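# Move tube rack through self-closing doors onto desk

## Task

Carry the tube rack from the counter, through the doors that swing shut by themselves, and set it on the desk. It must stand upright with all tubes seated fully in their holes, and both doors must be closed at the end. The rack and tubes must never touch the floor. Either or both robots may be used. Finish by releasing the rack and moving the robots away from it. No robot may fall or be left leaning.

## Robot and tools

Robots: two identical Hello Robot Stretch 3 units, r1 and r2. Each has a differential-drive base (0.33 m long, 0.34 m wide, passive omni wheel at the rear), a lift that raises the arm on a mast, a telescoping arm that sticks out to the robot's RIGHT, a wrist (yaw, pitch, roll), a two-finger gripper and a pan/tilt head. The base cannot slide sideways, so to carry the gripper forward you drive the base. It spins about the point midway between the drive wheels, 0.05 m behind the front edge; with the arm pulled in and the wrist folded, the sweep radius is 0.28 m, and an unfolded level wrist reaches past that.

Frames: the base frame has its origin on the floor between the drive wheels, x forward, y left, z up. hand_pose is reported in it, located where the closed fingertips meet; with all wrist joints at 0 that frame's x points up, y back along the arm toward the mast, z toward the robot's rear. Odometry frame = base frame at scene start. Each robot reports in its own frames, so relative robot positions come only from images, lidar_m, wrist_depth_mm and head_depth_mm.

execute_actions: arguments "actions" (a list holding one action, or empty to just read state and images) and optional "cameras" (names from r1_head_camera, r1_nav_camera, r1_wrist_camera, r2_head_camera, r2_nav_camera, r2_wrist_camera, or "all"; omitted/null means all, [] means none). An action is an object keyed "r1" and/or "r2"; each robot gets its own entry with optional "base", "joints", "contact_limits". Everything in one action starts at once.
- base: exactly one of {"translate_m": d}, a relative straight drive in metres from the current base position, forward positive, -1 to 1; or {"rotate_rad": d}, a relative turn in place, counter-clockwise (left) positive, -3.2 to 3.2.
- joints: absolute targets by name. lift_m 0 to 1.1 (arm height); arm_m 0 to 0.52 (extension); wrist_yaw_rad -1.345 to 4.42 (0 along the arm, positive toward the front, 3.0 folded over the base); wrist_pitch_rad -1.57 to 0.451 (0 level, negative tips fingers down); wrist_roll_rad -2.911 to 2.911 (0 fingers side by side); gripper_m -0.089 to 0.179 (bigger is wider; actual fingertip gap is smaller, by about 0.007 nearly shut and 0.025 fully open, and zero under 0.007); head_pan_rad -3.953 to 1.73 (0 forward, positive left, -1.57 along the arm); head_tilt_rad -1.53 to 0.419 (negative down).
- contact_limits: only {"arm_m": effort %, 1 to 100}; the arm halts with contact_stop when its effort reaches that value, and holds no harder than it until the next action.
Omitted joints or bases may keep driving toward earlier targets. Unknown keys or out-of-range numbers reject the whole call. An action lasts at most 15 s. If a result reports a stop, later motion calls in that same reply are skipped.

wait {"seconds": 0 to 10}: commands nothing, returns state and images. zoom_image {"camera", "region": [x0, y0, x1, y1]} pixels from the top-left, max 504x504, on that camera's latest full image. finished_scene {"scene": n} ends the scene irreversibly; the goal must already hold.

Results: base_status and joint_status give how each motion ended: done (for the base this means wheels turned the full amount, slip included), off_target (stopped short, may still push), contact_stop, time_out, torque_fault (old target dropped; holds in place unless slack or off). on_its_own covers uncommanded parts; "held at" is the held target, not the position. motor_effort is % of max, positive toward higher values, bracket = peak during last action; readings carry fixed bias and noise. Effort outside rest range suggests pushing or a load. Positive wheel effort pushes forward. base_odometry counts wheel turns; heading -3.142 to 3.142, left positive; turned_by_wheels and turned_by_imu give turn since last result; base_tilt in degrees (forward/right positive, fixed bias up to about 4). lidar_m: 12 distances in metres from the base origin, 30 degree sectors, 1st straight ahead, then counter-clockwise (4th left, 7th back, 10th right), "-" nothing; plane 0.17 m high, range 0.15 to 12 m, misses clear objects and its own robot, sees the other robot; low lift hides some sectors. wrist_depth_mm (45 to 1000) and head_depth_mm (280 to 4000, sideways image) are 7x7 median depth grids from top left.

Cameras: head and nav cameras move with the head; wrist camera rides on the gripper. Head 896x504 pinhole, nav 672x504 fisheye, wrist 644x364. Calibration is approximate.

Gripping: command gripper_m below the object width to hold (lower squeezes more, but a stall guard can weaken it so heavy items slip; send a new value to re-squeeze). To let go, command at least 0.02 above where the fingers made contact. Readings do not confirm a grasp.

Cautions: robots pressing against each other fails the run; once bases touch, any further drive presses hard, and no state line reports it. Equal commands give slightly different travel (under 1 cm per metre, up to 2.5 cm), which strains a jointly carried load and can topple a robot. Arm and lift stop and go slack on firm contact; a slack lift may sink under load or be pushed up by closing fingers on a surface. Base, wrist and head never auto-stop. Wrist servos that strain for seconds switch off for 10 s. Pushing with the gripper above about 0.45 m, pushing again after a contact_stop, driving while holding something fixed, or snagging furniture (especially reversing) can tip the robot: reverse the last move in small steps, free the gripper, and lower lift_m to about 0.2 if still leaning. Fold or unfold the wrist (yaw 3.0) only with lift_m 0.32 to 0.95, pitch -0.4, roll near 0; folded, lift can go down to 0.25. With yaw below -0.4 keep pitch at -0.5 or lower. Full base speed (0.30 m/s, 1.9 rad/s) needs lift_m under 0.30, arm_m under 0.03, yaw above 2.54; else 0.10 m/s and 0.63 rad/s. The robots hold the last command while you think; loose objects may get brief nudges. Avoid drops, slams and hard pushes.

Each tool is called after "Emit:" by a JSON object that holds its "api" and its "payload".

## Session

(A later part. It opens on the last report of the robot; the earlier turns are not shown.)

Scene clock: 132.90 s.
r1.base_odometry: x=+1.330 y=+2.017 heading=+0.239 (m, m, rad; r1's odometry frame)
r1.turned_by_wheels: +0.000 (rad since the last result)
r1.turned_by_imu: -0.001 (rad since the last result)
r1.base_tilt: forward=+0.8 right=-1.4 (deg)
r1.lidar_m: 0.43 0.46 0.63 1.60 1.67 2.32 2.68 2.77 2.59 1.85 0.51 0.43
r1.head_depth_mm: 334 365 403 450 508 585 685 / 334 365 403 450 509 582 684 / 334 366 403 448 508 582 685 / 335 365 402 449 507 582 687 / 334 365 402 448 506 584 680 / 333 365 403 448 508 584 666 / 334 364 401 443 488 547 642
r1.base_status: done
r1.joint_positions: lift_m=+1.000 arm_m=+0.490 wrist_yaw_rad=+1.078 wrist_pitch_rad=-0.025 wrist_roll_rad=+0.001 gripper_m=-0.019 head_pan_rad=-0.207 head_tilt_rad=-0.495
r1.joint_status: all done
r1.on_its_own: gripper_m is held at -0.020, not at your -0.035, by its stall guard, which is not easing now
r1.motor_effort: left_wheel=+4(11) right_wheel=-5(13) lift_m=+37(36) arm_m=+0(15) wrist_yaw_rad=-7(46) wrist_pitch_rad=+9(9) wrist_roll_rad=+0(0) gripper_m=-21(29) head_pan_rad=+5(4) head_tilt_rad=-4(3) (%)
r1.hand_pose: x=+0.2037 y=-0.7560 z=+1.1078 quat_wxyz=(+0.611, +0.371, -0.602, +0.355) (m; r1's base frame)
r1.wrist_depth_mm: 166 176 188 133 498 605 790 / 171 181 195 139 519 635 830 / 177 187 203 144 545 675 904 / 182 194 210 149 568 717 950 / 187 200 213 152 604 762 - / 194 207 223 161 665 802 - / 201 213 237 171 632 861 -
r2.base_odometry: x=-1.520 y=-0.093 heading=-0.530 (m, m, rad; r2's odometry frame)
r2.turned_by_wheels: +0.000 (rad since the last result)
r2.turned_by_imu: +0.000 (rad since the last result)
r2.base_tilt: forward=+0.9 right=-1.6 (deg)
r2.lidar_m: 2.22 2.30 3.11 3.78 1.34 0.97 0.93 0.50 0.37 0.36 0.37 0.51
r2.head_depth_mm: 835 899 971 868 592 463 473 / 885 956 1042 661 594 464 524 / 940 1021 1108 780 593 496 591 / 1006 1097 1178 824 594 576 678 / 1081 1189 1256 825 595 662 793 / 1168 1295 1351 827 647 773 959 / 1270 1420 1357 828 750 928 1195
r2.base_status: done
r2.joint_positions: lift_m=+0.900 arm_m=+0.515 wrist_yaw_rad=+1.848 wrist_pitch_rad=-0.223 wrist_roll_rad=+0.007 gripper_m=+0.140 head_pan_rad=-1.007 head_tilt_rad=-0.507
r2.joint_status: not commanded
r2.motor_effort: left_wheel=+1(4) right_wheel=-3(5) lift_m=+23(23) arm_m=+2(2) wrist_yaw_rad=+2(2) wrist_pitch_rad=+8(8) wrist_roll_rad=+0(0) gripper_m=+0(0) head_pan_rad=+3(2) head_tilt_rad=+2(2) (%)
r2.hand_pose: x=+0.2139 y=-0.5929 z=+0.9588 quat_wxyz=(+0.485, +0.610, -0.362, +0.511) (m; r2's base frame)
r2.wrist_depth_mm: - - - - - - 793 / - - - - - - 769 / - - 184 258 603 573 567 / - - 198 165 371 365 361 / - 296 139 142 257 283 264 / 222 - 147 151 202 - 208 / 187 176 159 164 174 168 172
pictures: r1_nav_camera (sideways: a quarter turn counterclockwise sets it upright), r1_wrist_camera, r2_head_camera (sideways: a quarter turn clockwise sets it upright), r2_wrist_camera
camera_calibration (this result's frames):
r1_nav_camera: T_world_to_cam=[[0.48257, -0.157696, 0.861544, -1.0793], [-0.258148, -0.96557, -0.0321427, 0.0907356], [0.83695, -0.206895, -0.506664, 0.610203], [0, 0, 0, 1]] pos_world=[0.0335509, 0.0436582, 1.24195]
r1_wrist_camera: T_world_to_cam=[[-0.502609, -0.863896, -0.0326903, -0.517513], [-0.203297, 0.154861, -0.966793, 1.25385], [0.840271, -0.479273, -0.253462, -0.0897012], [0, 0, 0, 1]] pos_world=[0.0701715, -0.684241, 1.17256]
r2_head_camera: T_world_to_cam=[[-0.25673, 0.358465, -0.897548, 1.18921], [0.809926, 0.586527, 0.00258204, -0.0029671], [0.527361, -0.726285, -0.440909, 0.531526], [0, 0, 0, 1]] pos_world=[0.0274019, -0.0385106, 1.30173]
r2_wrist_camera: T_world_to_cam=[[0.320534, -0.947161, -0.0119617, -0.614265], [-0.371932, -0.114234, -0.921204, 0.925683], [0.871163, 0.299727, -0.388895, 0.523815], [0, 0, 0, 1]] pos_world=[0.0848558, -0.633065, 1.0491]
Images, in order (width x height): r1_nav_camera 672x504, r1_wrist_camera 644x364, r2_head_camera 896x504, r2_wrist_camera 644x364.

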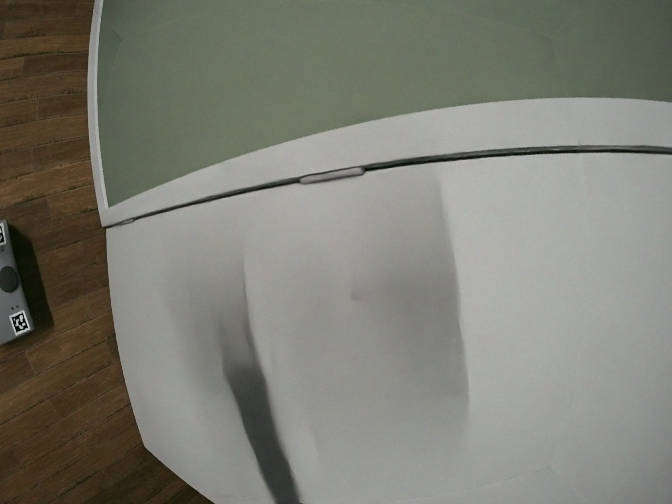

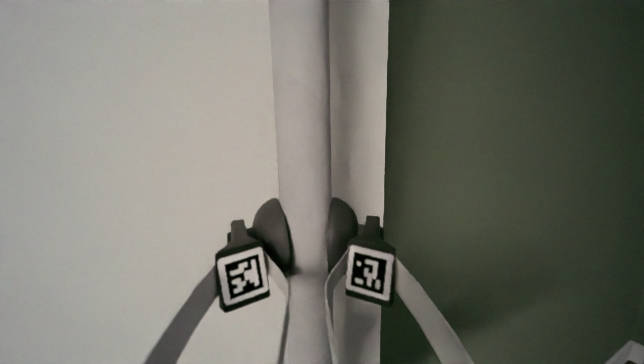

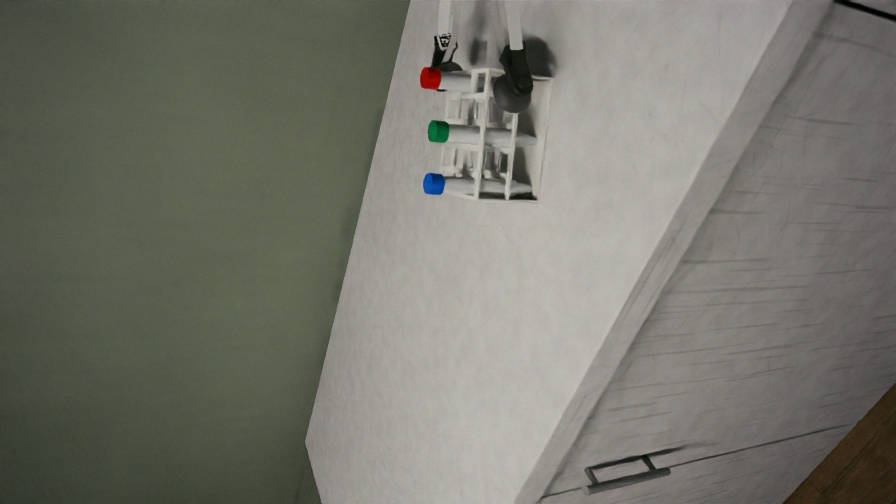

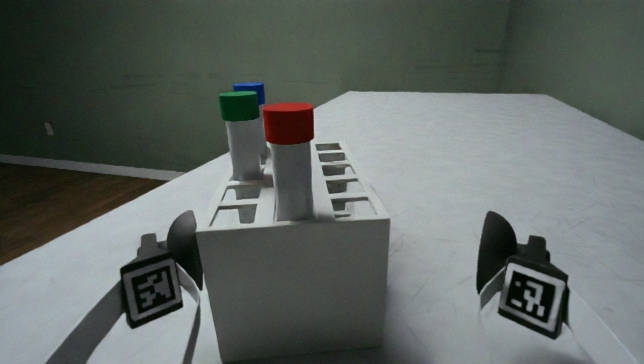

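Emit:
{"api": "execute_actions", "payload": {"actions": [{"r1":{"base":{"translate_m":-0.12},"joints":{"arm_m":0.46,"wrist_yaw_rad":1.12}},"r2":{"joints":{"arm_m":0.485}}}], "cameras": []}}

Emit:
{"api": "execute_actions", "payload": {"actions": [{"r1":{"base":{"translate_m":-0.1},"joints":{"arm_m":0.41}},"r2":{"base":{"translate_m":0.03}}}], "cameras": ["r1_wrist_camera","r2_head_camera","r2_wrist_camera"]}}

Scene clock: 137.90 s.
r1.base_odometry: x=+1.213 y=+1.989 heading=+0.240 (m, m, rad; r1's odometry frame)
r1.turned_by_wheels: +0.000 (rad since the last result)
r1.turned_by_imu: -0.001 (rad since the last result)
r1.base_tilt: forward=+0.6 right=-1.4 (deg)
r1.lidar_m: 0.52 0.59 0.80 1.14 1.14 2.67 2.57 2.65 2.58 2.34 0.56 0.51
r1.head_depth_mm: 401 435 479 533 598 684 795 / 406 442 488 542 610 698 818 / 411 448 495 550 620 715 834 / 415 454 501 558 634 727 859 / 420 460 509 570 646 743 879 / 426 467 517 578 656 750 873 / 431 473 525 575 640 727 844
r1.base_status: done
r1.joint_positions: lift_m=+1.000 arm_m=+0.460 wrist_yaw_rad=+1.133 wrist_pitch_rad=-0.025 wrist_roll_rad=+0.001 gripper_m=-0.019 head_pan_rad=-0.207 head_tilt_rad=-0.495
r1.joint_status: all done
r1.on_its_own: gripper_m is held at -0.020, not at your -0.035, by its stall guard, which is not easing now
r1.motor_effort: left_wheel=+5(10) right_wheel=-5(8) lift_m=+36(36) arm_m=-4(13) wrist_yaw_rad=-11(42) wrist_pitch_rad=+9(9) wrist_roll_rad=+0(0) gripper_m=-20(23) head_pan_rad=+4(4) head_tilt_rad=-4(3) (%)
r1.hand_pose: x=+0.2100 y=-0.7137 z=+1.1079 quat_wxyz=(+0.601, +0.387, -0.592, +0.372) (m; r1's base frame)
r1.wrist_depth_mm: 188 193 197 137 621 731 900 / 195 199 205 141 627 758 943 / 201 205 212 147 663 808 - / 209 215 220 153 699 847 - / 216 223 226 157 752 891 - / 226 231 236 164 808 951 - / 235 240 249 250 777 - -
r2.base_odometry: x=-1.520 y=-0.093 heading=-0.530 (m, m, rad; r2's odometry frame)
r2.turned_by_wheels: +0.000 (rad since the last result)
r2.turned_by_imu: +0.000 (rad since the last result)
r2.base_tilt: forward=+1.0 right=-1.6 (deg)
r2.lidar_m: 2.22 2.30 3.13 1.15 1.15 0.97 0.93 0.50 0.37 0.36 0.37 0.51
r2.head_depth_mm: 834 902 972 844 592 464 472 / 886 956 1041 634 572 464 524 / 943 1024 1107 779 593 495 591 / 1006 1101 1176 825 594 577 677 / 1079 1191 1258 826 594 661 792 / 1168 1288 1347 826 646 772 957 / 1268 1416 1354 827 749 927 1188
r2.base_status: not commanded
r2.joint_positions: lift_m=+0.900 arm_m=+0.485 wrist_yaw_rad=+1.848 wrist_pitch_rad=-0.223 wrist_roll_rad=+0.007 gripper_m=+0.140 head_pan_rad=-1.007 head_tilt_rad=-0.507
r2.joint_status: all done
r2.motor_effort: left_wheel=+2(1) right_wheel=-3(3) lift_m=+23(23) arm_m=-2(1) wrist_yaw_rad=+2(2) wrist_pitch_rad=+7(8) wrist_roll_rad=+0(0) gripper_m=+0(1) head_pan_rad=+3(1) head_tilt_rad=+2(2) (%)
r2.hand_pose: x=+0.2139 y=-0.5634 z=+0.9588 quat_wxyz=(+0.485, +0.610, -0.362, +0.511) (m; r2's base frame)
r2.wrist_depth_mm: - - - - - - 857 / - - - - - - 819 / - - - 162 590 582 571 / - - 388 175 348 365 362 / - 298 268 132 134 281 264 / 221 - 208 136 141 - 208 / 188 176 177 147 153 167 171
pictures: none
No camera images: the call's "cameras" was empty. Leave "cameras" out to get every camera's image.

Scene clock: 139.87 s.
r1.base_odometry: x=+1.116 y=+1.965 heading=+0.240 (m, m, rad; r1's odometry frame)
r1.turned_by_wheels: +0.000 (rad since the last result)
r1.turned_by_imu: +0.000 (rad since the last result)
r1.base_tilt: forward=+0.9 right=-1.5 (deg)
r1.lidar_m: 0.58 0.69 0.94 1.12 1.28 2.56 2.46 2.55 2.58 2.48 0.59 0.56
r1.head_depth_mm: 442 480 527 583 653 741 859 / 452 493 541 602 676 771 896 / 463 506 558 623 701 801 946 / 474 520 574 641 728 841 992 / 487 535 592 664 758 878 1039 / 499 550 611 687 787 896 1046 / 513 565 625 683 766 868 1009
r1.base_status: done
r1.joint_positions: lift_m=+1.000 arm_m=+0.410 wrist_yaw_rad=+1.141 wrist_pitch_rad=-0.025 wrist_roll_rad=+0.001 gripper_m=-0.019 head_pan_rad=-0.207 head_tilt_rad=-0.495
r1.joint_status: all done
r1.on_its_own: gripper_m is held at -0.020, not at your -0.035, by its stall guard, which is not easing now; wrist_yaw_rad is at rest, and its effort (-18) is outside its rest range (-12 to +12)
r1.motor_effort: left_wheel=+7(7) right_wheel=-7(14) lift_m=+36(36) arm_m=-4(9) wrist_yaw_rad=-18(17) wrist_pitch_rad=+9(9) wrist_roll_rad=+0(0) gripper_m=-19(20) head_pan_rad=+5(4) head_tilt_rad=-3(3) (%)
r1.hand_pose: x=+0.2109 y=-0.6617 z=+1.1077 quat_wxyz=(+0.600, +0.390, -0.590, +0.374) (m; r1's base frame)
r1.wrist_depth_mm: 208 206 204 140 204 869 - / 215 214 213 145 212 893 - / 225 223 220 150 221 943 - / 234 232 230 155 229 - - / 243 242 238 157 554 - - / 256 253 248 166 950 - - / 268 264 261 253 258 - -
r2.base_odometry: x=-1.494 y=-0.108 heading=-0.530 (m, m, rad; r2's odometry frame)
r2.turned_by_wheels: +0.000 (rad since the last result)
r2.turned_by_imu: +0.000 (rad since the last result)
r2.base_tilt: forward=+1.0 right=-1.6 (deg)
r2.lidar_m: 2.20 2.28 3.09 1.13 1.28 1.00 0.96 0.50 0.37 0.36 0.37 0.51
r2.head_depth_mm: 836 899 970 821 593 464 471 / 885 957 1039 799 571 464 524 / 941 1024 1102 823 594 495 593 / 1008 1099 1174 824 594 576 678 / 1078 1188 1253 825 594 662 795 / 1161 1292 1347 826 646 774 955 / 1267 1416 1357 827 742 928 1193
r2.base_status: done
r2.joint_positions: lift_m=+0.900 arm_m=+0.485 wrist_yaw_rad=+1.848 wrist_pitch_rad=-0.223 wrist_roll_rad=+0.007 gripper_m=+0.140 head_pan_rad=-1.007 head_tilt_rad=-0.507
r2.joint_status: not commanded
r2.motor_effort: left_wheel=+2(5) right_wheel=-2(5) lift_m=+23(23) arm_m=-2(3) wrist_yaw_rad=+2(2) wrist_pitch_rad=+8(8) wrist_roll_rad=+0(0) gripper_m=+0(1) head_pan_rad=+2(3) head_tilt_rad=+2(3) (%)
r2.hand_pose: x=+0.2139 y=-0.5634 z=+0.9588 quat_wxyz=(+0.485, +0.610, -0.362, +0.511) (m; r2's base frame)
r2.wrist_depth_mm: - - - - - - 844 / - - - - - - 838 / - - - 141 609 587 580 / - - 357 97 347 368 359 / - 298 161 107 209 280 263 / 220 - 110 105 107 - 208 / 187 175 109 110 114 168 171
pictures: r1_wrist_camera, r2_head_camera (sideways: a quarter turn clockwise sets it upright), r2_wrist_camera
camera_calibration (this result's frames):
r1_wrist_camera: T_world_to_cam=[[-0.446695, -0.894089, -0.0326914, -0.464177], [-0.212757, 0.141645, -0.966784, 1.23395], [0.869021, -0.424902, -0.253496, -0.0206382], [0, 0, 0, 1]] pos_world=[0.0731221, -0.598567, 1.17256]
r2_head_camera: T_world_to_cam=[[-0.256729, 0.358464, -0.897549, 1.18921], [0.809926, 0.586527, 0.00258198, -0.00296702], [0.527362, -0.726285, -0.440908, 0.531524], [0, 0, 0, 1]] pos_world=[0.0274019, -0.0385106, 1.30173]
r2_wrist_camera: T_world_to_cam=[[0.320641, -0.947125, -0.0119616, -0.586325], [-0.371919, -0.114276, -0.921204, 0.929024], [0.871129, 0.299825, -0.388895, 0.515043], [0, 0, 0, 1]] pos_world=[0.0848528, -0.60358, 1.0491]
Images, in order (width x height): r1_wrist_camera 644x364, r2_head_camera 896x504, r2_wrist_camera 644x364.

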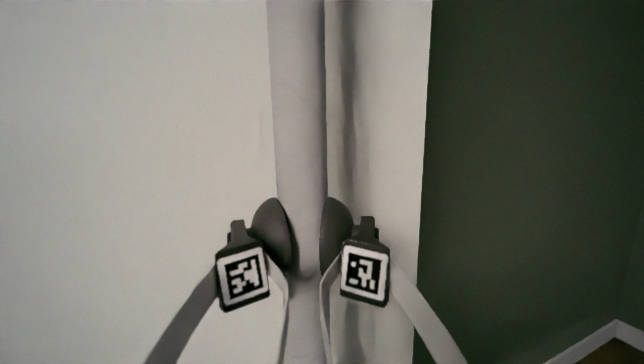

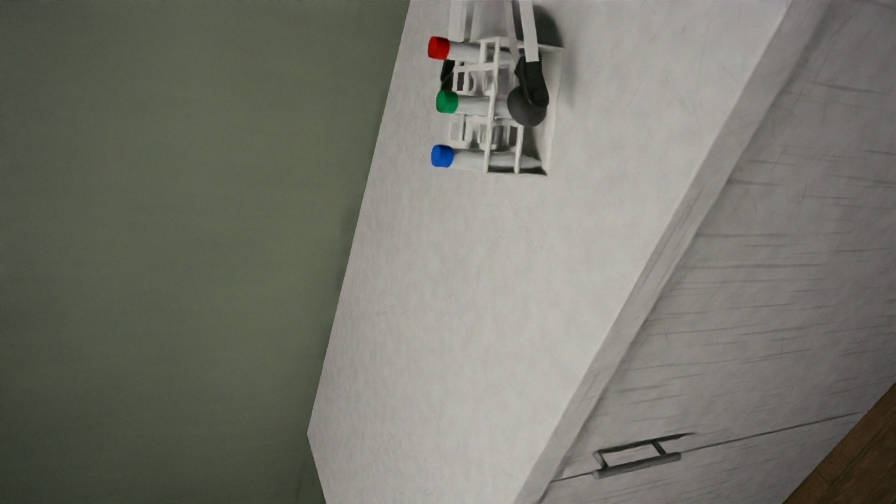

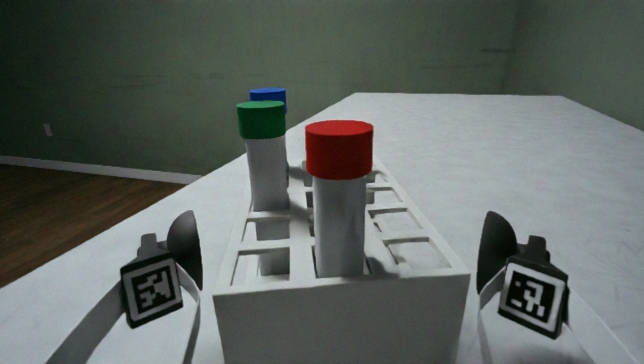

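Emit:
{"api": "execute_actions", "payload": {"actions": [{"r1":{"base":{"translate_m":-0.08},"joints":{"arm_m":0.33,"wrist_yaw_rad":1.2}},"r2":{"joints":{"gripper_m":0.05}}}], "cameras": []}}

Emit:
{"api": "execute_actions", "payload": {"actions": [{"r1":{"base":{"translate_m":-0.07},"joints":{"arm_m":0.24,"wrist_yaw_rad":1.2}},"r2":{"joints":{"lift_m":0.97}}}], "cameras": ["r1_wrist_camera","r1_nav_camera","r2_head_camera","r2_wrist_camera"]}}

Scene clock: 145.10 s.
r1.base_odometry: x=+1.038 y=+1.946 heading=+0.240 (m, m, rad; r1's odometry frame)
r1.turned_by_wheels: +0.000 (rad since the last result)
r1.turned_by_imu: -0.002 (rad since the last result)
r1.base_tilt: forward=+0.8 right=-1.4 (deg)
r1.lidar_m: 0.62 0.77 1.05 1.11 1.68 2.48 2.39 2.46 2.59 2.49 0.59 0.58
r1.head_depth_mm: 461 499 546 603 671 763 870 / 477 516 566 628 710 804 935 / 493 539 593 659 744 857 998 / 512 561 623 696 787 911 1081 / 531 585 649 732 834 969 1164 / 553 611 681 776 889 1009 1179 / 577 638 705 774 871 994 1141
r1.base_status: done
r1.joint_positions: lift_m=+1.000 arm_m=+0.330 wrist_yaw_rad=+1.103 wrist_pitch_rad=-0.026 wrist_roll_rad=+0.001 gripper_m=-0.019 head_pan_rad=-0.207 head_tilt_rad=-0.495
r1.joint_status: wrist_yaw_rad off_target (ended at +1.103, target +1.200); the others done
r1.on_its_own: wrist_yaw_rad is held at +1.122, not at your +1.200, by its stall guard, which is not easing now; gripper_m is held at -0.020, not at your -0.035, by its stall guard, which is not easing now; wrist_yaw_rad is at rest, and its effort (+15) is outside its rest range (-12 to +12)
r1.motor_effort: left_wheel=-3(12) right_wheel=+4(16) lift_m=+35(36) arm_m=-8(13) wrist_yaw_rad=+15(50) wrist_pitch_rad=+10(10) wrist_roll_rad=+0(0) gripper_m=-20(23) head_pan_rad=+5(5) head_tilt_rad=-3(3) (%)
r1.hand_pose: x=+0.2067 y=-0.5907 z=+1.1075 quat_wxyz=(+0.607, +0.379, -0.597, +0.362) (m; r1's base frame)
r1.wrist_depth_mm: 226 219 212 141 201 - - / 234 227 220 147 208 - - / 244 237 228 152 216 - - / 256 248 239 158 226 - - / 268 258 250 160 234 - - / 280 271 263 172 - - - / 297 285 272 255 256 - -
r2.base_odometry: x=-1.494 y=-0.108 heading=-0.530 (m, m, rad; r2's odometry frame)
r2.turned_by_wheels: +0.000 (rad since the last result)
r2.turned_by_imu: +0.000 (rad since the last result)
r2.base_tilt: forward=+1.0 right=-1.7 (deg)
r2.lidar_m: 2.19 2.26 3.09 1.12 1.38 1.00 0.96 0.50 0.37 0.36 0.37 0.51
r2.head_depth_mm: 833 899 970 821 582 464 471 / 886 955 1043 822 593 465 524 / 942 1021 1105 824 593 495 591 / 1006 1098 1174 823 593 577 678 / 1081 1188 1254 825 595 662 796 / 1163 1295 1350 826 646 775 957 / 1265 1420 1357 827 742 927 1195
r2.base_status: not commanded
r2.joint_positions: lift_m=+0.900 arm_m=+0.485 wrist_yaw_rad=+1.848 wrist_pitch_rad=-0.217 wrist_roll_rad=+0.007 gripper_m=+0.051 head_pan_rad=-1.007 head_tilt_rad=-0.507
r2.joint_status: all done
r2.motor_effort: left_wheel=+2(2) right_wheel=-2(2) lift_m=+23(23) arm_m=-3(2) wrist_yaw_rad=+2(2) wrist_pitch_rad=+5(7) wrist_roll_rad=+0(0) gripper_m=-17(90) head_pan_rad=+1(3) head_tilt_rad=+3(2) (%)
r2.hand_pose: x=+0.2144 y=-0.5633 z=+0.9604 quat_wxyz=(+0.484, +0.609, -0.364, +0.513) (m; r2's base frame)
r2.wrist_depth_mm: - - - - - - 845 / - - - - - - 845 / - - 197 520 616 608 591 / - - 188 116 385 378 369 / - 288 161 125 130 272 268 / 229 227 109 116 130 221 211 / 182 180 174 124 143 172 174
pictures: none
No camera images: the call's "cameras" was empty. Leave "cameras" out to get every camera's image.

Scene clock: 148.07 s.
r1.base_odometry: x=+0.970 y=+1.929 heading=+0.240 (m, m, rad; r1's odometry frame)
r1.turned_by_wheels: +0.000 (rad since the last result)
r1.turned_by_imu: -0.006 (rad since the last result)
r1.base_tilt: forward=+0.8 right=-1.4 (deg)
r1.lidar_m: 0.64 0.84 1.14 1.10 1.66 2.42 2.32 2.39 2.60 2.49 0.57 0.56
r1.head_depth_mm: 462 500 544 599 666 746 852 / 482 524 572 634 708 806 930 / 505 553 606 678 762 873 1019 / 530 583 645 722 824 953 1133 / 561 618 688 778 892 1043 1242 / 592 656 735 840 961 1114 1266 / 629 700 767 854 956 1089 1235
r1.base_status: done
r1.joint_positions: lift_m=+1.000 arm_m=+0.240 wrist_yaw_rad=+1.032 wrist_pitch_rad=-0.027 wrist_roll_rad=+0.001 gripper_m=-0.019 head_pan_rad=-0.207 head_tilt_rad=-0.495
r1.joint_status: wrist_yaw_rad off_target (ended at +1.032, target +1.200); the others done
r1.on_its_own: wrist_yaw_rad is held at +1.039, not at your +1.200, by its stall guard, which is not easing now; gripper_m is held at -0.020, not at your -0.035, by its stall guard, which is not easing now
r1.motor_effort: left_wheel=-1(22) right_wheel=+1(24) lift_m=+36(36) arm_m=-8(13) wrist_yaw_rad=+6(74) wrist_pitch_rad=+10(10) wrist_roll_rad=+0(0) gripper_m=-18(25) head_pan_rad=+4(5) head_tilt_rad=-3(4) (%)
r1.hand_pose: x=+0.1979 y=-0.5166 z=+1.1073 quat_wxyz=(+0.620, +0.357, -0.610, +0.340) (m; r1's base frame)
r1.wrist_depth_mm: 238 228 216 143 199 - - / 247 238 226 152 207 - - / 260 247 235 158 216 - - / 272 259 246 162 223 - - / 287 271 259 162 234 - - / 302 284 272 175 - - - / 318 299 280 254 255 - -
r2.base_odometry: x=-1.494 y=-0.108 heading=-0.530 (m, m, rad; r2's odometry frame)
r2.turned_by_wheels: +0.000 (rad since the last result)
r2.turned_by_imu: +0.000 (rad since the last result)
r2.base_tilt: forward=+0.9 right=-1.6 (deg)
r2.lidar_m: 2.19 2.27 3.08 1.11 1.38 1.00 0.96 0.50 0.37 0.36 0.37 0.51
r2.head_depth_mm: 833 898 968 705 592 464 472 / 885 958 1037 599 593 464 524 / 940 1023 1101 636 594 495 591 / 1007 1102 1179 823 594 578 679 / 1078 1184 1254 824 594 663 794 / 1166 1287 1352 824 647 771 957 / 1268 1409 1356 828 740 927 1195
r2.base_status: not commanded
r2.joint_positions: lift_m=+0.970 arm_m=+0.485 wrist_yaw_rad=+1.848 wrist_pitch_rad=-0.227 wrist_roll_rad=+0.007 gripper_m=+0.051 head_pan_rad=-1.007 head_tilt_rad=-0.507
r2.joint_status: all done
r2.motor_effort: left_wheel=+2(2) right_wheel=-2(2) lift_m=+44(47) arm_m=-3(3) wrist_yaw_rad=+3(2) wrist_pitch_rad=+9(9) wrist_roll_rad=+0(0) gripper_m=-16(17) head_pan_rad=+3(2) head_tilt_rad=+3(2) (%)
r2.hand_pose: x=+0.2136 y=-0.5635 z=+1.0271 quat_wxyz=(+0.487, +0.611, -0.361, +0.510) (m; r2's base frame)
r2.wrist_depth_mm: - - - - - - 836 / - - - - - - 829 / - - 154 - 885 868 751 / - - 195 162 536 531 526 / - - 162 124 132 396 384 / - - 109 116 130 324 304 / - 263 251 123 142 251 251
pictures: r1_nav_camera (sideways: a quarter turn counterclockwise sets it upright), r1_wrist_camera, r2_head_camera (sideways: a quarter turn clockwise sets it upright), r2_wrist_camera
camera_calibration (this result's frames):
r1_nav_camera: T_world_to_cam=[[0.482595, -0.157695, 0.86153, -1.07928], [-0.258137, -0.965573, -0.0321412, 0.0907336], [0.836939, -0.206882, -0.506688, 0.610234], [0, 0, 0, 1]] pos_world=[0.0335487, 0.0436588, 1.24195]
r1_wrist_camera: T_world_to_cam=[[-0.541455, -0.840106, -0.0323802, -0.293966], [-0.197493, 0.164534, -0.966398, 1.21862], [0.817205, -0.516866, -0.255002, 0.016657], [0, 0, 0, 1]] pos_world=[0.0678862, -0.438857, 1.1724]
r2_head_camera: T_world_to_cam=[[-0.256729, 0.358465, -0.897548, 1.18921], [0.809926, 0.586527, 0.00258199, -0.00296703], [0.527362, -0.726285, -0.440908, 0.531525], [0, 0, 0, 1]] pos_world=[0.0274019, -0.0385106, 1.30173]
r2_wrist_camera: T_world_to_cam=[[0.320606, -0.947134, -0.0121657, -0.585275], [-0.375619, -0.115336, -0.919569, 0.990291], [0.869553, 0.299389, -0.392739, 0.54594], [0, 0, 0, 1]] pos_world=[0.0848919, -0.603567, 1.11793]
Images, in order (width x height): r1_nav_camera 672x504, r1_wrist_camera 644x364, r2_head_camera 896x504, r2_wrist_camera 644x364.

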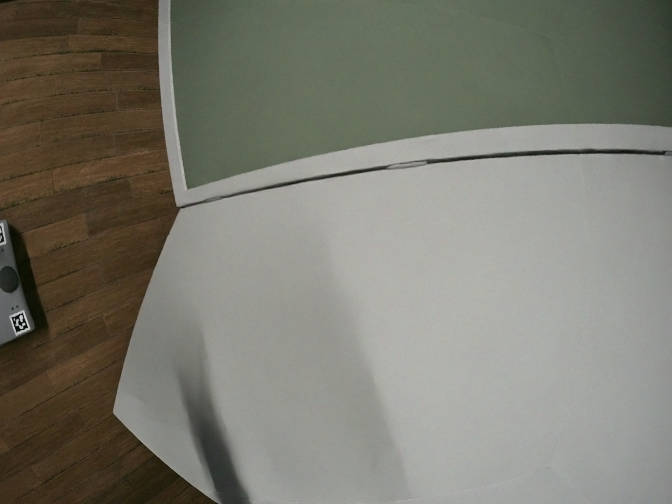

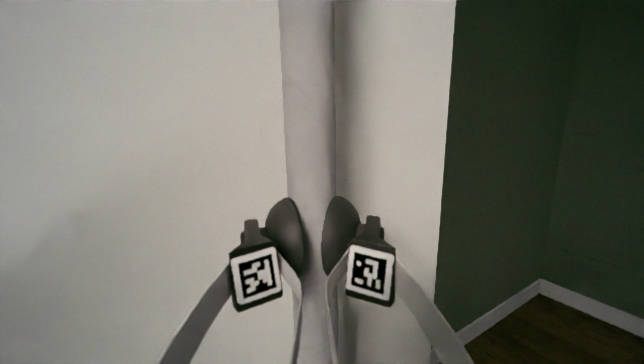

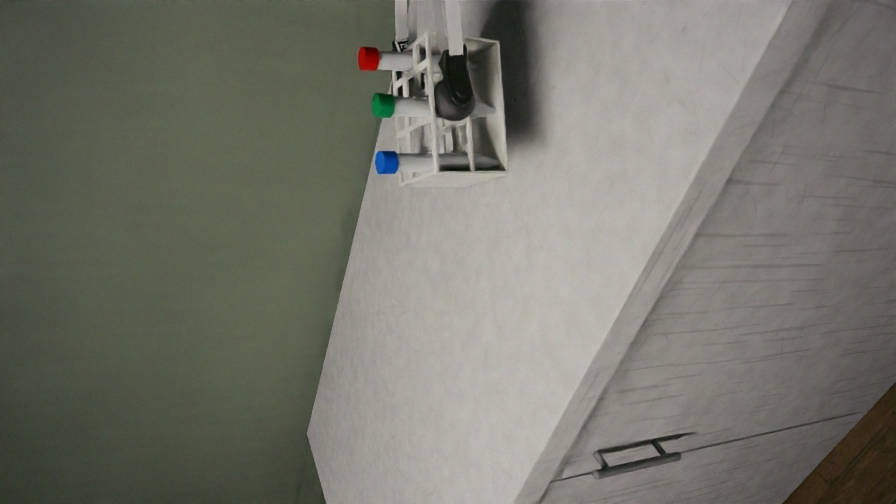

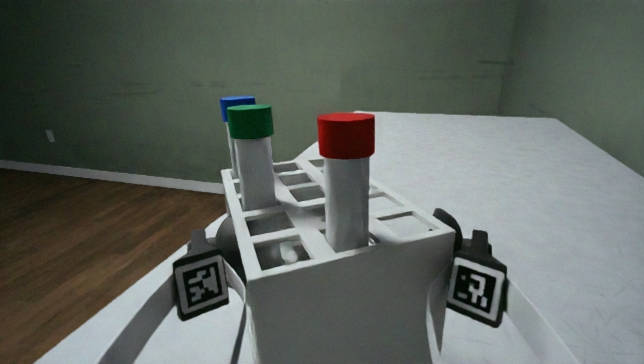

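Emit:
{"api": "execute_actions", "payload": {"actions": [{"r1":{"base":{"translate_m":-0.05},"joints":{"arm_m":0.12,"wrist_yaw_rad":1.0}},"r2":{"joints":{"arm_m":0.03,"lift_m":1.0,"wrist_yaw_rad":2.3,"wrist_pitch_rad":-0.15}}}], "cameras": []}}

Emit:
{"api": "execute_actions", "payload": {"actions": [{"r1":{"base":{"translate_m":-0.03},"joints":{"arm_m":0.02,"wrist_yaw_rad":0.95}},"r2":{"joints":{"head_pan_rad":-3.0,"head_tilt_rad":-0.6}}}], "cameras": ["r1_wrist_camera","r1_nav_camera","r2_nav_camera","r2_wrist_camera"]}}

Scene clock: 155.60 s.
r1.base_odometry: x=+0.922 y=+1.917 heading=+0.240 (m, m, rad; r1's odometry frame)
r1.turned_by_wheels: +0.000 (rad since the last result)
r1.turned_by_imu: -0.002 (rad since the last result)
r1.base_tilt: forward=+0.9 right=-1.4 (deg)
r1.lidar_m: 0.63 0.89 1.21 1.10 1.67 2.37 2.27 2.34 2.59 2.49 0.51 0.52
r1.head_depth_mm: 438 472 513 562 622 697 791 / 463 504 549 607 679 762 879 / 492 538 592 659 742 849 988 / 527 580 642 720 822 953 1139 / 567 626 700 796 922 1087 1263 / 610 683 769 888 1032 1176 1302 / 662 743 820 918 1020 1158 1283
r1.base_status: done
r1.joint_positions: lift_m=+1.000 arm_m=+0.121 wrist_yaw_rad=+0.890 wrist_pitch_rad=-0.027 wrist_roll_rad=+0.001 gripper_m=-0.019 head_pan_rad=-0.207 head_tilt_rad=-0.495
r1.joint_status: wrist_yaw_rad off_target (ended at +0.890, target +1.000); the others done
r1.on_its_own: wrist_yaw_rad is held at +0.909, not at your +1.000, by its stall guard, which is not easing now; gripper_m is held at -0.020, not at your -0.035, by its stall guard, which is not easing now; wrist_yaw_rad is at rest, and its effort (+15) is outside its rest range (-12 to +12)
r1.motor_effort: left_wheel=-3(10) right_wheel=+4(17) lift_m=+36(35) arm_m=-8(13) wrist_yaw_rad=+15(62) wrist_pitch_rad=+10(10) wrist_roll_rad=+0(0) gripper_m=-17(23) head_pan_rad=+4(4) head_tilt_rad=-3(4) (%)
r1.hand_pose: x=+0.1772 y=-0.4263 z=+1.1072 quat_wxyz=(+0.642, +0.313, -0.634, +0.295) (m; r1's base frame)
r1.wrist_depth_mm: 238 229 220 147 202 - - / 248 238 227 152 211 - - / 260 249 237 158 219 - - / 274 261 247 163 227 - - / 286 271 259 - 237 - - / 303 286 274 176 - - - / 317 302 284 264 259 - -
r2.base_odometry: x=-1.494 y=-0.108 heading=-0.530 (m, m, rad; r2's odometry frame)
r2.turned_by_wheels: +0.000 (rad since the last result)
r2.turned_by_imu: +0.000 (rad since the last result)
r2.base_tilt: forward=+1.0 right=-1.7 (deg)
r2.lidar_m: 2.19 2.27 3.09 1.11 1.38 1.00 0.96 0.50 0.37 0.36 0.37 0.52
r2.head_depth_mm: 835 899 970 822 592 464 417 / 886 954 1041 823 592 496 - / 942 1020 1104 823 595 494 - / 1006 1099 1177 824 594 577 671 / 1084 1190 1254 826 596 662 784 / 1166 1291 1348 825 648 775 950 / 1268 1416 1356 829 742 930 1191
r2.base_status: not commanded
r2.joint_positions: lift_m=+1.000 arm_m=+0.030 wrist_yaw_rad=+2.298 wrist_pitch_rad=-0.185 wrist_roll_rad=+0.007 gripper_m=+0.051 head_pan_rad=-1.007 head_tilt_rad=-0.507
r2.joint_status: all done
r2.motor_effort: left_wheel=+1(2) right_wheel=-3(3) lift_m=+44(47) arm_m=-2(3) wrist_yaw_rad=+1(5) wrist_pitch_rad=+12(13) wrist_roll_rad=+0(0) gripper_m=-16(16) head_pan_rad=+2(3) head_tilt_rad=+2(2) (%)
r2.hand_pose: x=+0.1635 y=-0.0108 z=+1.0675 quat_wxyz=(+0.347, +0.671, -0.230, +0.613) (m; r2's base frame)
r2.wrist_depth_mm: - - - - - - - / - - - - - - - / - - 154 - - - - / - - 194 162 - - - / - - 162 124 132 - - / - - 109 116 130 - - / - - - 124 142 - -
pictures: none
No camera images: the call's "cameras" was empty. Leave "cameras" out to get every camera's image.

Scene clock: 157.57 s.
r1.base_odometry: x=+0.893 y=+1.910 heading=+0.239 (m, m, rad; r1's odometry frame)
r1.turned_by_wheels: -0.001 (rad since the last result)
r1.turned_by_imu: -0.002 (rad since the last result)
r1.base_tilt: forward=+0.7 right=-1.3 (deg)
r1.lidar_m: 0.60 0.93 1.25 1.10 1.67 2.33 2.24 2.31 2.60 2.49 0.45 0.46
r1.head_depth_mm: 403 433 468 512 566 628 709 / 432 468 510 561 625 707 805 / 465 508 558 619 697 795 932 / 504 554 614 694 791 925 1113 / 553 611 689 785 914 1090 1266 / 609 681 779 903 1071 1224 1328 / 676 768 852 948 1061 1203 1300
r1.base_status: done
r1.joint_positions: lift_m=+1.000 arm_m=+0.021 wrist_yaw_rad=+0.838 wrist_pitch_rad=-0.028 wrist_roll_rad=+0.001 gripper_m=-0.019 head_pan_rad=-0.207 head_tilt_rad=-0.495
r1.joint_status: wrist_yaw_rad off_target (ended at +0.838, target +0.950); the others done
r1.on_its_own: gripper_m is held at -0.020, not at your -0.035, by its stall guard, which is not easing now; right_wheel is at rest, and its effort (+22) is outside its rest range (-18 to +18); wrist_yaw_rad is at rest, and its effort (+92) is outside its rest range (-12 to +12)
r1.motor_effort: left_wheel=-12(12) right_wheel=+22(24) lift_m=+35(36) arm_m=-13(14) wrist_yaw_rad=+92(93) wrist_pitch_rad=+10(10) wrist_roll_rad=+0(0) gripper_m=-26(26) head_pan_rad=+4(4) head_tilt_rad=-4(4) (%)
r1.hand_pose: x=+0.1684 y=-0.3368 z=+1.1071 quat_wxyz=(+0.650, +0.297, -0.642, +0.278) (m; r1's base frame)
r1.wrist_depth_mm: 253 240 226 148 202 - - / 264 249 235 155 211 - - / 277 262 245 162 217 - - / 292 274 255 167 227 - - / 308 287 266 - 233 - - / 325 301 283 179 242 - - / 344 316 294 267 259 - -
r2.base_odometry: x=-1.494 y=-0.108 heading=-0.530 (m, m, rad; r2's odometry frame)
r2.turned_by_wheels: +0.000 (rad since the last result)
r2.turned_by_imu: +0.000 (rad since the last result)
r2.base_tilt: forward=+1.0 right=-1.7 (deg)
r2.lidar_m: 2.20 2.27 3.10 1.11 1.38 1.00 0.96 0.50 0.37 0.36 0.37 0.51
r2.head_depth_mm: 759 835 900 - - - - / 774 853 940 1064 - - - / 787 872 969 1102 - - - / 802 882 994 1122 - - - / 819 907 1016 1150 - - 1146 / 834 927 1045 1168 - - 1031 / 853 945 1070 1150 - - 772
r2.base_status: not commanded
r2.joint_positions: lift_m=+1.000 arm_m=+0.030 wrist_yaw_rad=+2.298 wrist_pitch_rad=-0.185 wrist_roll_rad=+0.007 gripper_m=+0.051 head_pan_rad=-2.993 head_tilt_rad=-0.592
r2.joint_status: all done
r2.motor_effort: left_wheel=+2(2) right_wheel=-2(2) lift_m=+43(44) arm_m=-3(3) wrist_yaw_rad=+1(1) wrist_pitch_rad=+12(12) wrist_roll_rad=+0(0) gripper_m=-16(16) head_pan_rad=-2(33) head_tilt_rad=-3(12) (%)
r2.hand_pose: x=+0.1635 y=-0.0108 z=+1.0675 quat_wxyz=(+0.347, +0.671, -0.230, +0.613) (m; r2's base frame)
r2.wrist_depth_mm: - - - - - - - / - - - - - - - / - - 153 - - - - / - - 195 162 - - - / - - 162 124 132 - - / - - 109 116 131 - - / - - - 123 143 - -
pictures: r1_nav_camera (sideways: a quarter turn counterclockwise sets it upright), r1_wrist_camera, r2_nav_camera (sideways: a quarter turn counterclockwise sets it upright), r2_wrist_camera
camera_calibration (this result's frames):
r1_nav_camera: T_world_to_cam=[[0.482595, -0.157695, 0.86153, -1.07928], [-0.258137, -0.965573, -0.0321411, 0.0907336], [0.836939, -0.206882, -0.506688, 0.610234], [0, 0, 0, 1]] pos_world=[0.0335487, 0.0436588, 1.24195]
r1_wrist_camera: T_world_to_cam=[[-0.693629, -0.719594, -0.0326015, -0.0925075], [-0.162536, 0.200442, -0.966129, 1.18888], [0.701755, -0.664836, -0.255993, 0.104285], [0, 0, 0, 1]] pos_world=[0.0558875, -0.235537, 1.17229]
r2_nav_camera: T_world_to_cam=[[-0.541772, -0.0899576, 0.835698, -1.04701], [-0.14741, 0.989015, 0.0108972, 0.0443818], [-0.827498, -0.117286, -0.549082, 0.679047], [0, 0, 0, 1]] pos_world=[0.00121413, -0.0584374, 1.24735]
r2_wrist_camera: T_world_to_cam=[[0.701228, -0.712866, -0.0100632, -0.107174], [-0.258618, -0.241192, -0.935384, 1.0688], [0.664376, 0.65852, -0.353491, 0.435358], [0, 0, 0, 1]] pos_world=[0.0623243, -0.105306, 1.15256]
Images, in order (width x height): r1_nav_camera 672x504, r1_wrist_camera 644x364, r2_nav_camera 672x504, r2_wrist_camera 644x364.

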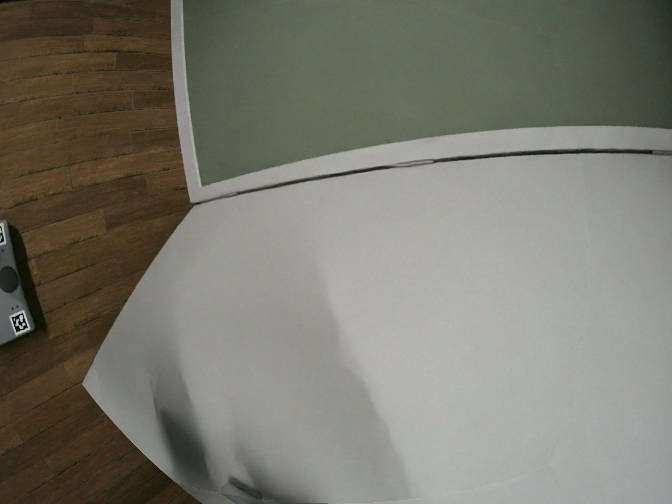

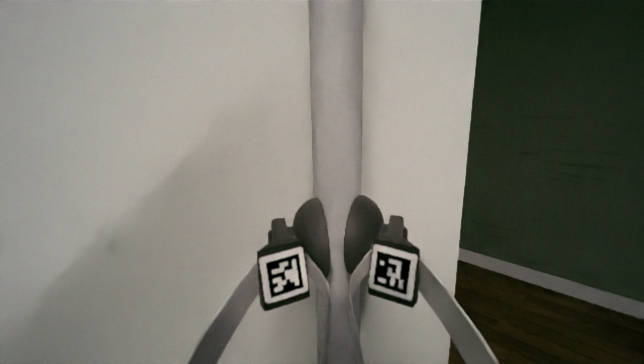

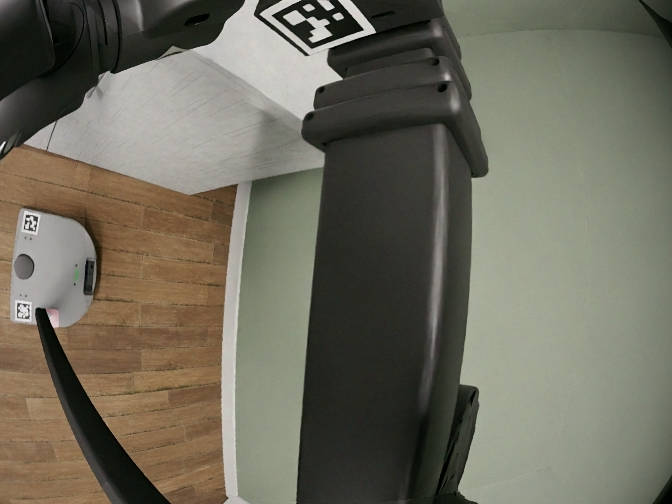

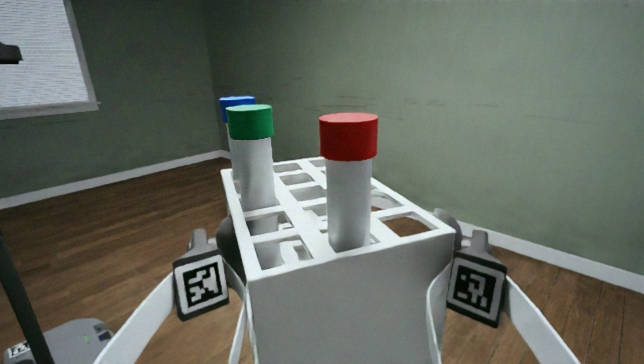

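Emit:
{"api": "execute_actions", "payload": {"actions": [{"r1":{"joints":{"wrist_yaw_rad":0.82}},"r2":{"base":{"translate_m":0.75},"joints":{"head_pan_rad":0,"head_tilt_rad":-0.7}}}], "cameras": []}}

Emit:
{"api": "execute_actions", "payload": {"actions": [{"r2":{"base":{"rotate_rad":1.59}}}], "cameras": ["r2_nav_camera"]}}

Scene clock: 175.77 s.
r1.base_odometry: x=+0.893 y=+1.910 heading=+0.240 (m, m, rad; r1's odometry frame)
r1.turned_by_wheels: +0.001 (rad since the last result)
r1.turned_by_imu: -0.001 (rad since the last result)
r1.base_tilt: forward=+0.8 right=-1.6 (deg)
r1.lidar_m: 0.60 0.92 1.25 1.60 1.67 2.34 2.24 2.31 2.60 2.49 0.45 0.46
r1.head_depth_mm: 406 436 472 516 571 635 713 / 435 470 514 565 630 708 808 / 468 510 562 625 701 801 933 / 508 556 619 695 796 925 1109 / 555 616 689 791 916 1090 1265 / 610 684 782 905 1077 1232 1329 / 680 765 850 950 1059 1202 1308
r1.base_status: not commanded
r1.joint_positions: lift_m=+1.000 arm_m=+0.020 wrist_yaw_rad=+0.763 wrist_pitch_rad=-0.028 wrist_roll_rad=+0.001 gripper_m=-0.019 head_pan_rad=-0.207 head_tilt_rad=-0.495
r1.joint_status: wrist_yaw_rad off_target (ended at +0.763, target +0.820)
r1.on_its_own: wrist_yaw_rad is held at +0.765, not at your +0.820, by its stall guard, which is not easing now; gripper_m is held at -0.020, not at your -0.035, by its stall guard, which is not easing now
r1.motor_effort: left_wheel=+0(3) right_wheel=+0(5) lift_m=+36(36) arm_m=-7(7) wrist_yaw_rad=+0(32) wrist_pitch_rad=+10(10) wrist_roll_rad=+0(0) gripper_m=-14(18) head_pan_rad=+5(5) head_tilt_rad=-3(3) (%)
r1.hand_pose: x=+0.1552 y=-0.3500 z=+1.1071 quat_wxyz=(+0.660, +0.273, -0.652, +0.254) (m; r1's base frame)
r1.wrist_depth_mm: 239 230 222 150 208 - - / 248 239 232 158 216 - - / 260 249 240 226 225 - - / 271 260 250 234 234 - - / 286 273 262 - 243 - - / 301 289 275 186 - - - / 315 301 286 199 266 - -
r2.base_odometry: x=-0.847 y=-0.487 heading=-0.530 (m, m, rad; r2's odometry frame)
r2.turned_by_wheels: +0.000 (rad since the last result)
r2.turned_by_imu: +0.003 (rad since the last result)
r2.base_tilt: forward=+1.0 right=-1.8 (deg)
r2.lidar_m: 1.44 1.49 2.04 3.78 1.97 1.78 1.35 0.51 0.38 0.37 0.38 0.53
r2.head_depth_mm: 1190 1338 1533 1790 1639 1300 1163 / 1198 1345 1539 1792 1699 - 1145 / 1200 1349 1540 1790 1701 - - / 1202 1358 1557 1811 1707 - - / 1207 1355 1558 1820 1763 - - / 1211 1363 1563 1832 1762 - 1156 / 1216 1371 1575 1834 1763 1348 1176
r2.base_status: done
r2.joint_positions: lift_m=+1.000 arm_m=+0.030 wrist_yaw_rad=+2.298 wrist_pitch_rad=-0.185 wrist_roll_rad=+0.007 gripper_m=+0.051 head_pan_rad=-0.007 head_tilt_rad=-0.691
r2.joint_status: all done
r2.motor_effort: left_wheel=+1(4) right_wheel=-2(3) lift_m=+44(44) arm_m=-2(2) wrist_yaw_rad=+1(1) wrist_pitch_rad=+12(11) wrist_roll_rad=+0(0) gripper_m=-17(17) head_pan_rad=+3(31) head_tilt_rad=-3(11) (%)
r2.hand_pose: x=+0.1635 y=-0.0108 z=+1.0675 quat_wxyz=(+0.347, +0.671, -0.230, +0.613) (m; r2's base frame)
r2.wrist_depth_mm: - - - - - - - / - - - - - - - / - - 154 - - - - / - - 194 162 - - - / - - 162 124 132 - - / - - 109 116 130 - - / - - - 123 142 - -
pictures: none
No camera images: the call's "cameras" was empty. Leave "cameras" out to get every camera's image.

Scene clock: 179.27 s.
r1.base_odometry: x=+0.893 y=+1.910 heading=+0.240 (m, m, rad; r1's odometry frame)
r1.turned_by_wheels: +0.000 (rad since the last result)
r1.turned_by_imu: -0.001 (rad since the last result)
r1.base_tilt: forward=+0.9 right=-1.3 (deg)
r1.lidar_m: 0.60 0.93 1.25 1.61 1.67 2.33 2.24 2.31 2.60 2.49 0.45 0.46
r1.head_depth_mm: 405 436 471 517 568 633 715 / 433 470 512 565 629 710 808 / 468 510 561 623 701 803 937 / 508 557 618 696 799 925 1110 / 556 614 691 787 915 1093 1268 / 611 686 780 906 1074 1237 1327 / 680 764 851 951 1054 1204 1296
r1.base_status: not commanded
r1.joint_positions: lift_m=+1.000 arm_m=+0.020 wrist_yaw_rad=+0.763 wrist_pitch_rad=-0.028 wrist_roll_rad=+0.001 gripper_m=-0.019 head_pan_rad=-0.207 head_tilt_rad=-0.495
r1.joint_status: not commanded
r1.on_its_own: wrist_yaw_rad is held at +0.765, not at your +0.820, by its stall guard, which is not easing now; gripper_m is held at -0.020, not at your -0.035, by its stall guard, which is not easing now
r1.motor_effort: left_wheel=+0(0) right_wheel=+1(1) lift_m=+36(36) arm_m=-7(7) wrist_yaw_rad=+1(1) wrist_pitch_rad=+10(10) wrist_roll_rad=+0(0) gripper_m=-15(14) head_pan_rad=+4(4) head_tilt_rad=-4(3) (%)
r1.hand_pose: x=+0.1552 y=-0.3500 z=+1.1071 quat_wxyz=(+0.660, +0.273, -0.652, +0.254) (m; r1's base frame)
r1.wrist_depth_mm: 238 230 222 150 207 - - / 248 239 230 159 216 - - / 260 250 239 225 225 - - / 272 261 251 234 234 - - / 285 272 263 - 244 - - / 299 287 275 186 - - - / 318 301 285 199 266 - -
r2.base_odometry: x=-0.847 y=-0.487 heading=+1.060 (m, m, rad; r2's odometry frame)
r2.turned_by_wheels: +1.590 (rad since the last result)
r2.turned_by_imu: +1.568 (rad since the last result)
r2.base_tilt: forward=+0.9 right=-1.7 (deg)
r2.lidar_m: 3.78 1.33 1.77 1.26 0.50 0.38 0.37 0.39 0.54 1.45 1.51 2.07
r2.head_depth_mm: 3223 3499 2806 2072 1653 1300 1164 / 3274 3578 2814 2082 1693 - 1144 / 3227 3575 2799 2078 1699 - - / 3229 3621 2817 2103 1701 - - / 3254 3601 2848 2094 1766 - - / 3275 3652 2856 2081 1707 - 1150 / 3327 3709 2853 1840 1595 1340 1170
r2.base_status: done
r2.joint_positions: lift_m=+1.000 arm_m=+0.030 wrist_yaw_rad=+2.298 wrist_pitch_rad=-0.185 wrist_roll_rad=+0.007 gripper_m=+0.051 head_pan_rad=-0.007 head_tilt_rad=-0.691
r2.joint_status: not commanded
r2.motor_effort: left_wheel=-1(5) right_wheel=+3(6) lift_m=+44(43) arm_m=-2(3) wrist_yaw_rad=+2(1) wrist_pitch_rad=+12(11) wrist_roll_rad=+0(0) gripper_m=-16(16) head_pan_rad=+2(3) head_tilt_rad=-3(4) (%)
r2.hand_pose: x=+0.1635 y=-0.0108 z=+1.0675 quat_wxyz=(+0.347, +0.671, -0.230, +0.613) (m; r2's base frame)
r2.wrist_depth_mm: - - - - - - - / - - - - - - - / - - 153 - - - - / - - 194 162 - - - / - - 163 125 132 - - / - - 109 116 131 - - / - - - 124 143 - -
pictures: r2_nav_camera (sideways: a quarter turn counterclockwise sets it upright)
camera_calibration (this result's frames):
r2_nav_camera: T_world_to_cam=[[0.628939, 0.0041715, 0.777444, -0.978202], [-0.00687846, -0.999917, 0.0109298, 0.0434836], [0.777424, -0.0122218, -0.628858, 0.773041], [0, 0, 0, 1]] pos_world=[0.014548, 0.0570085, 1.24615]
Images, in order (width x height): r2_nav_camera 672x504.

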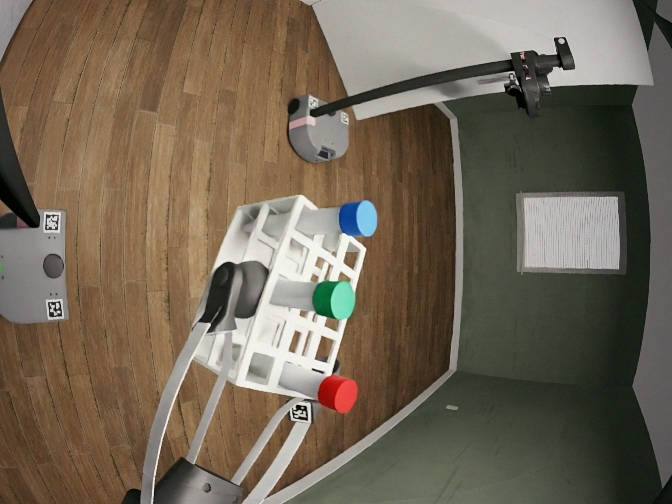

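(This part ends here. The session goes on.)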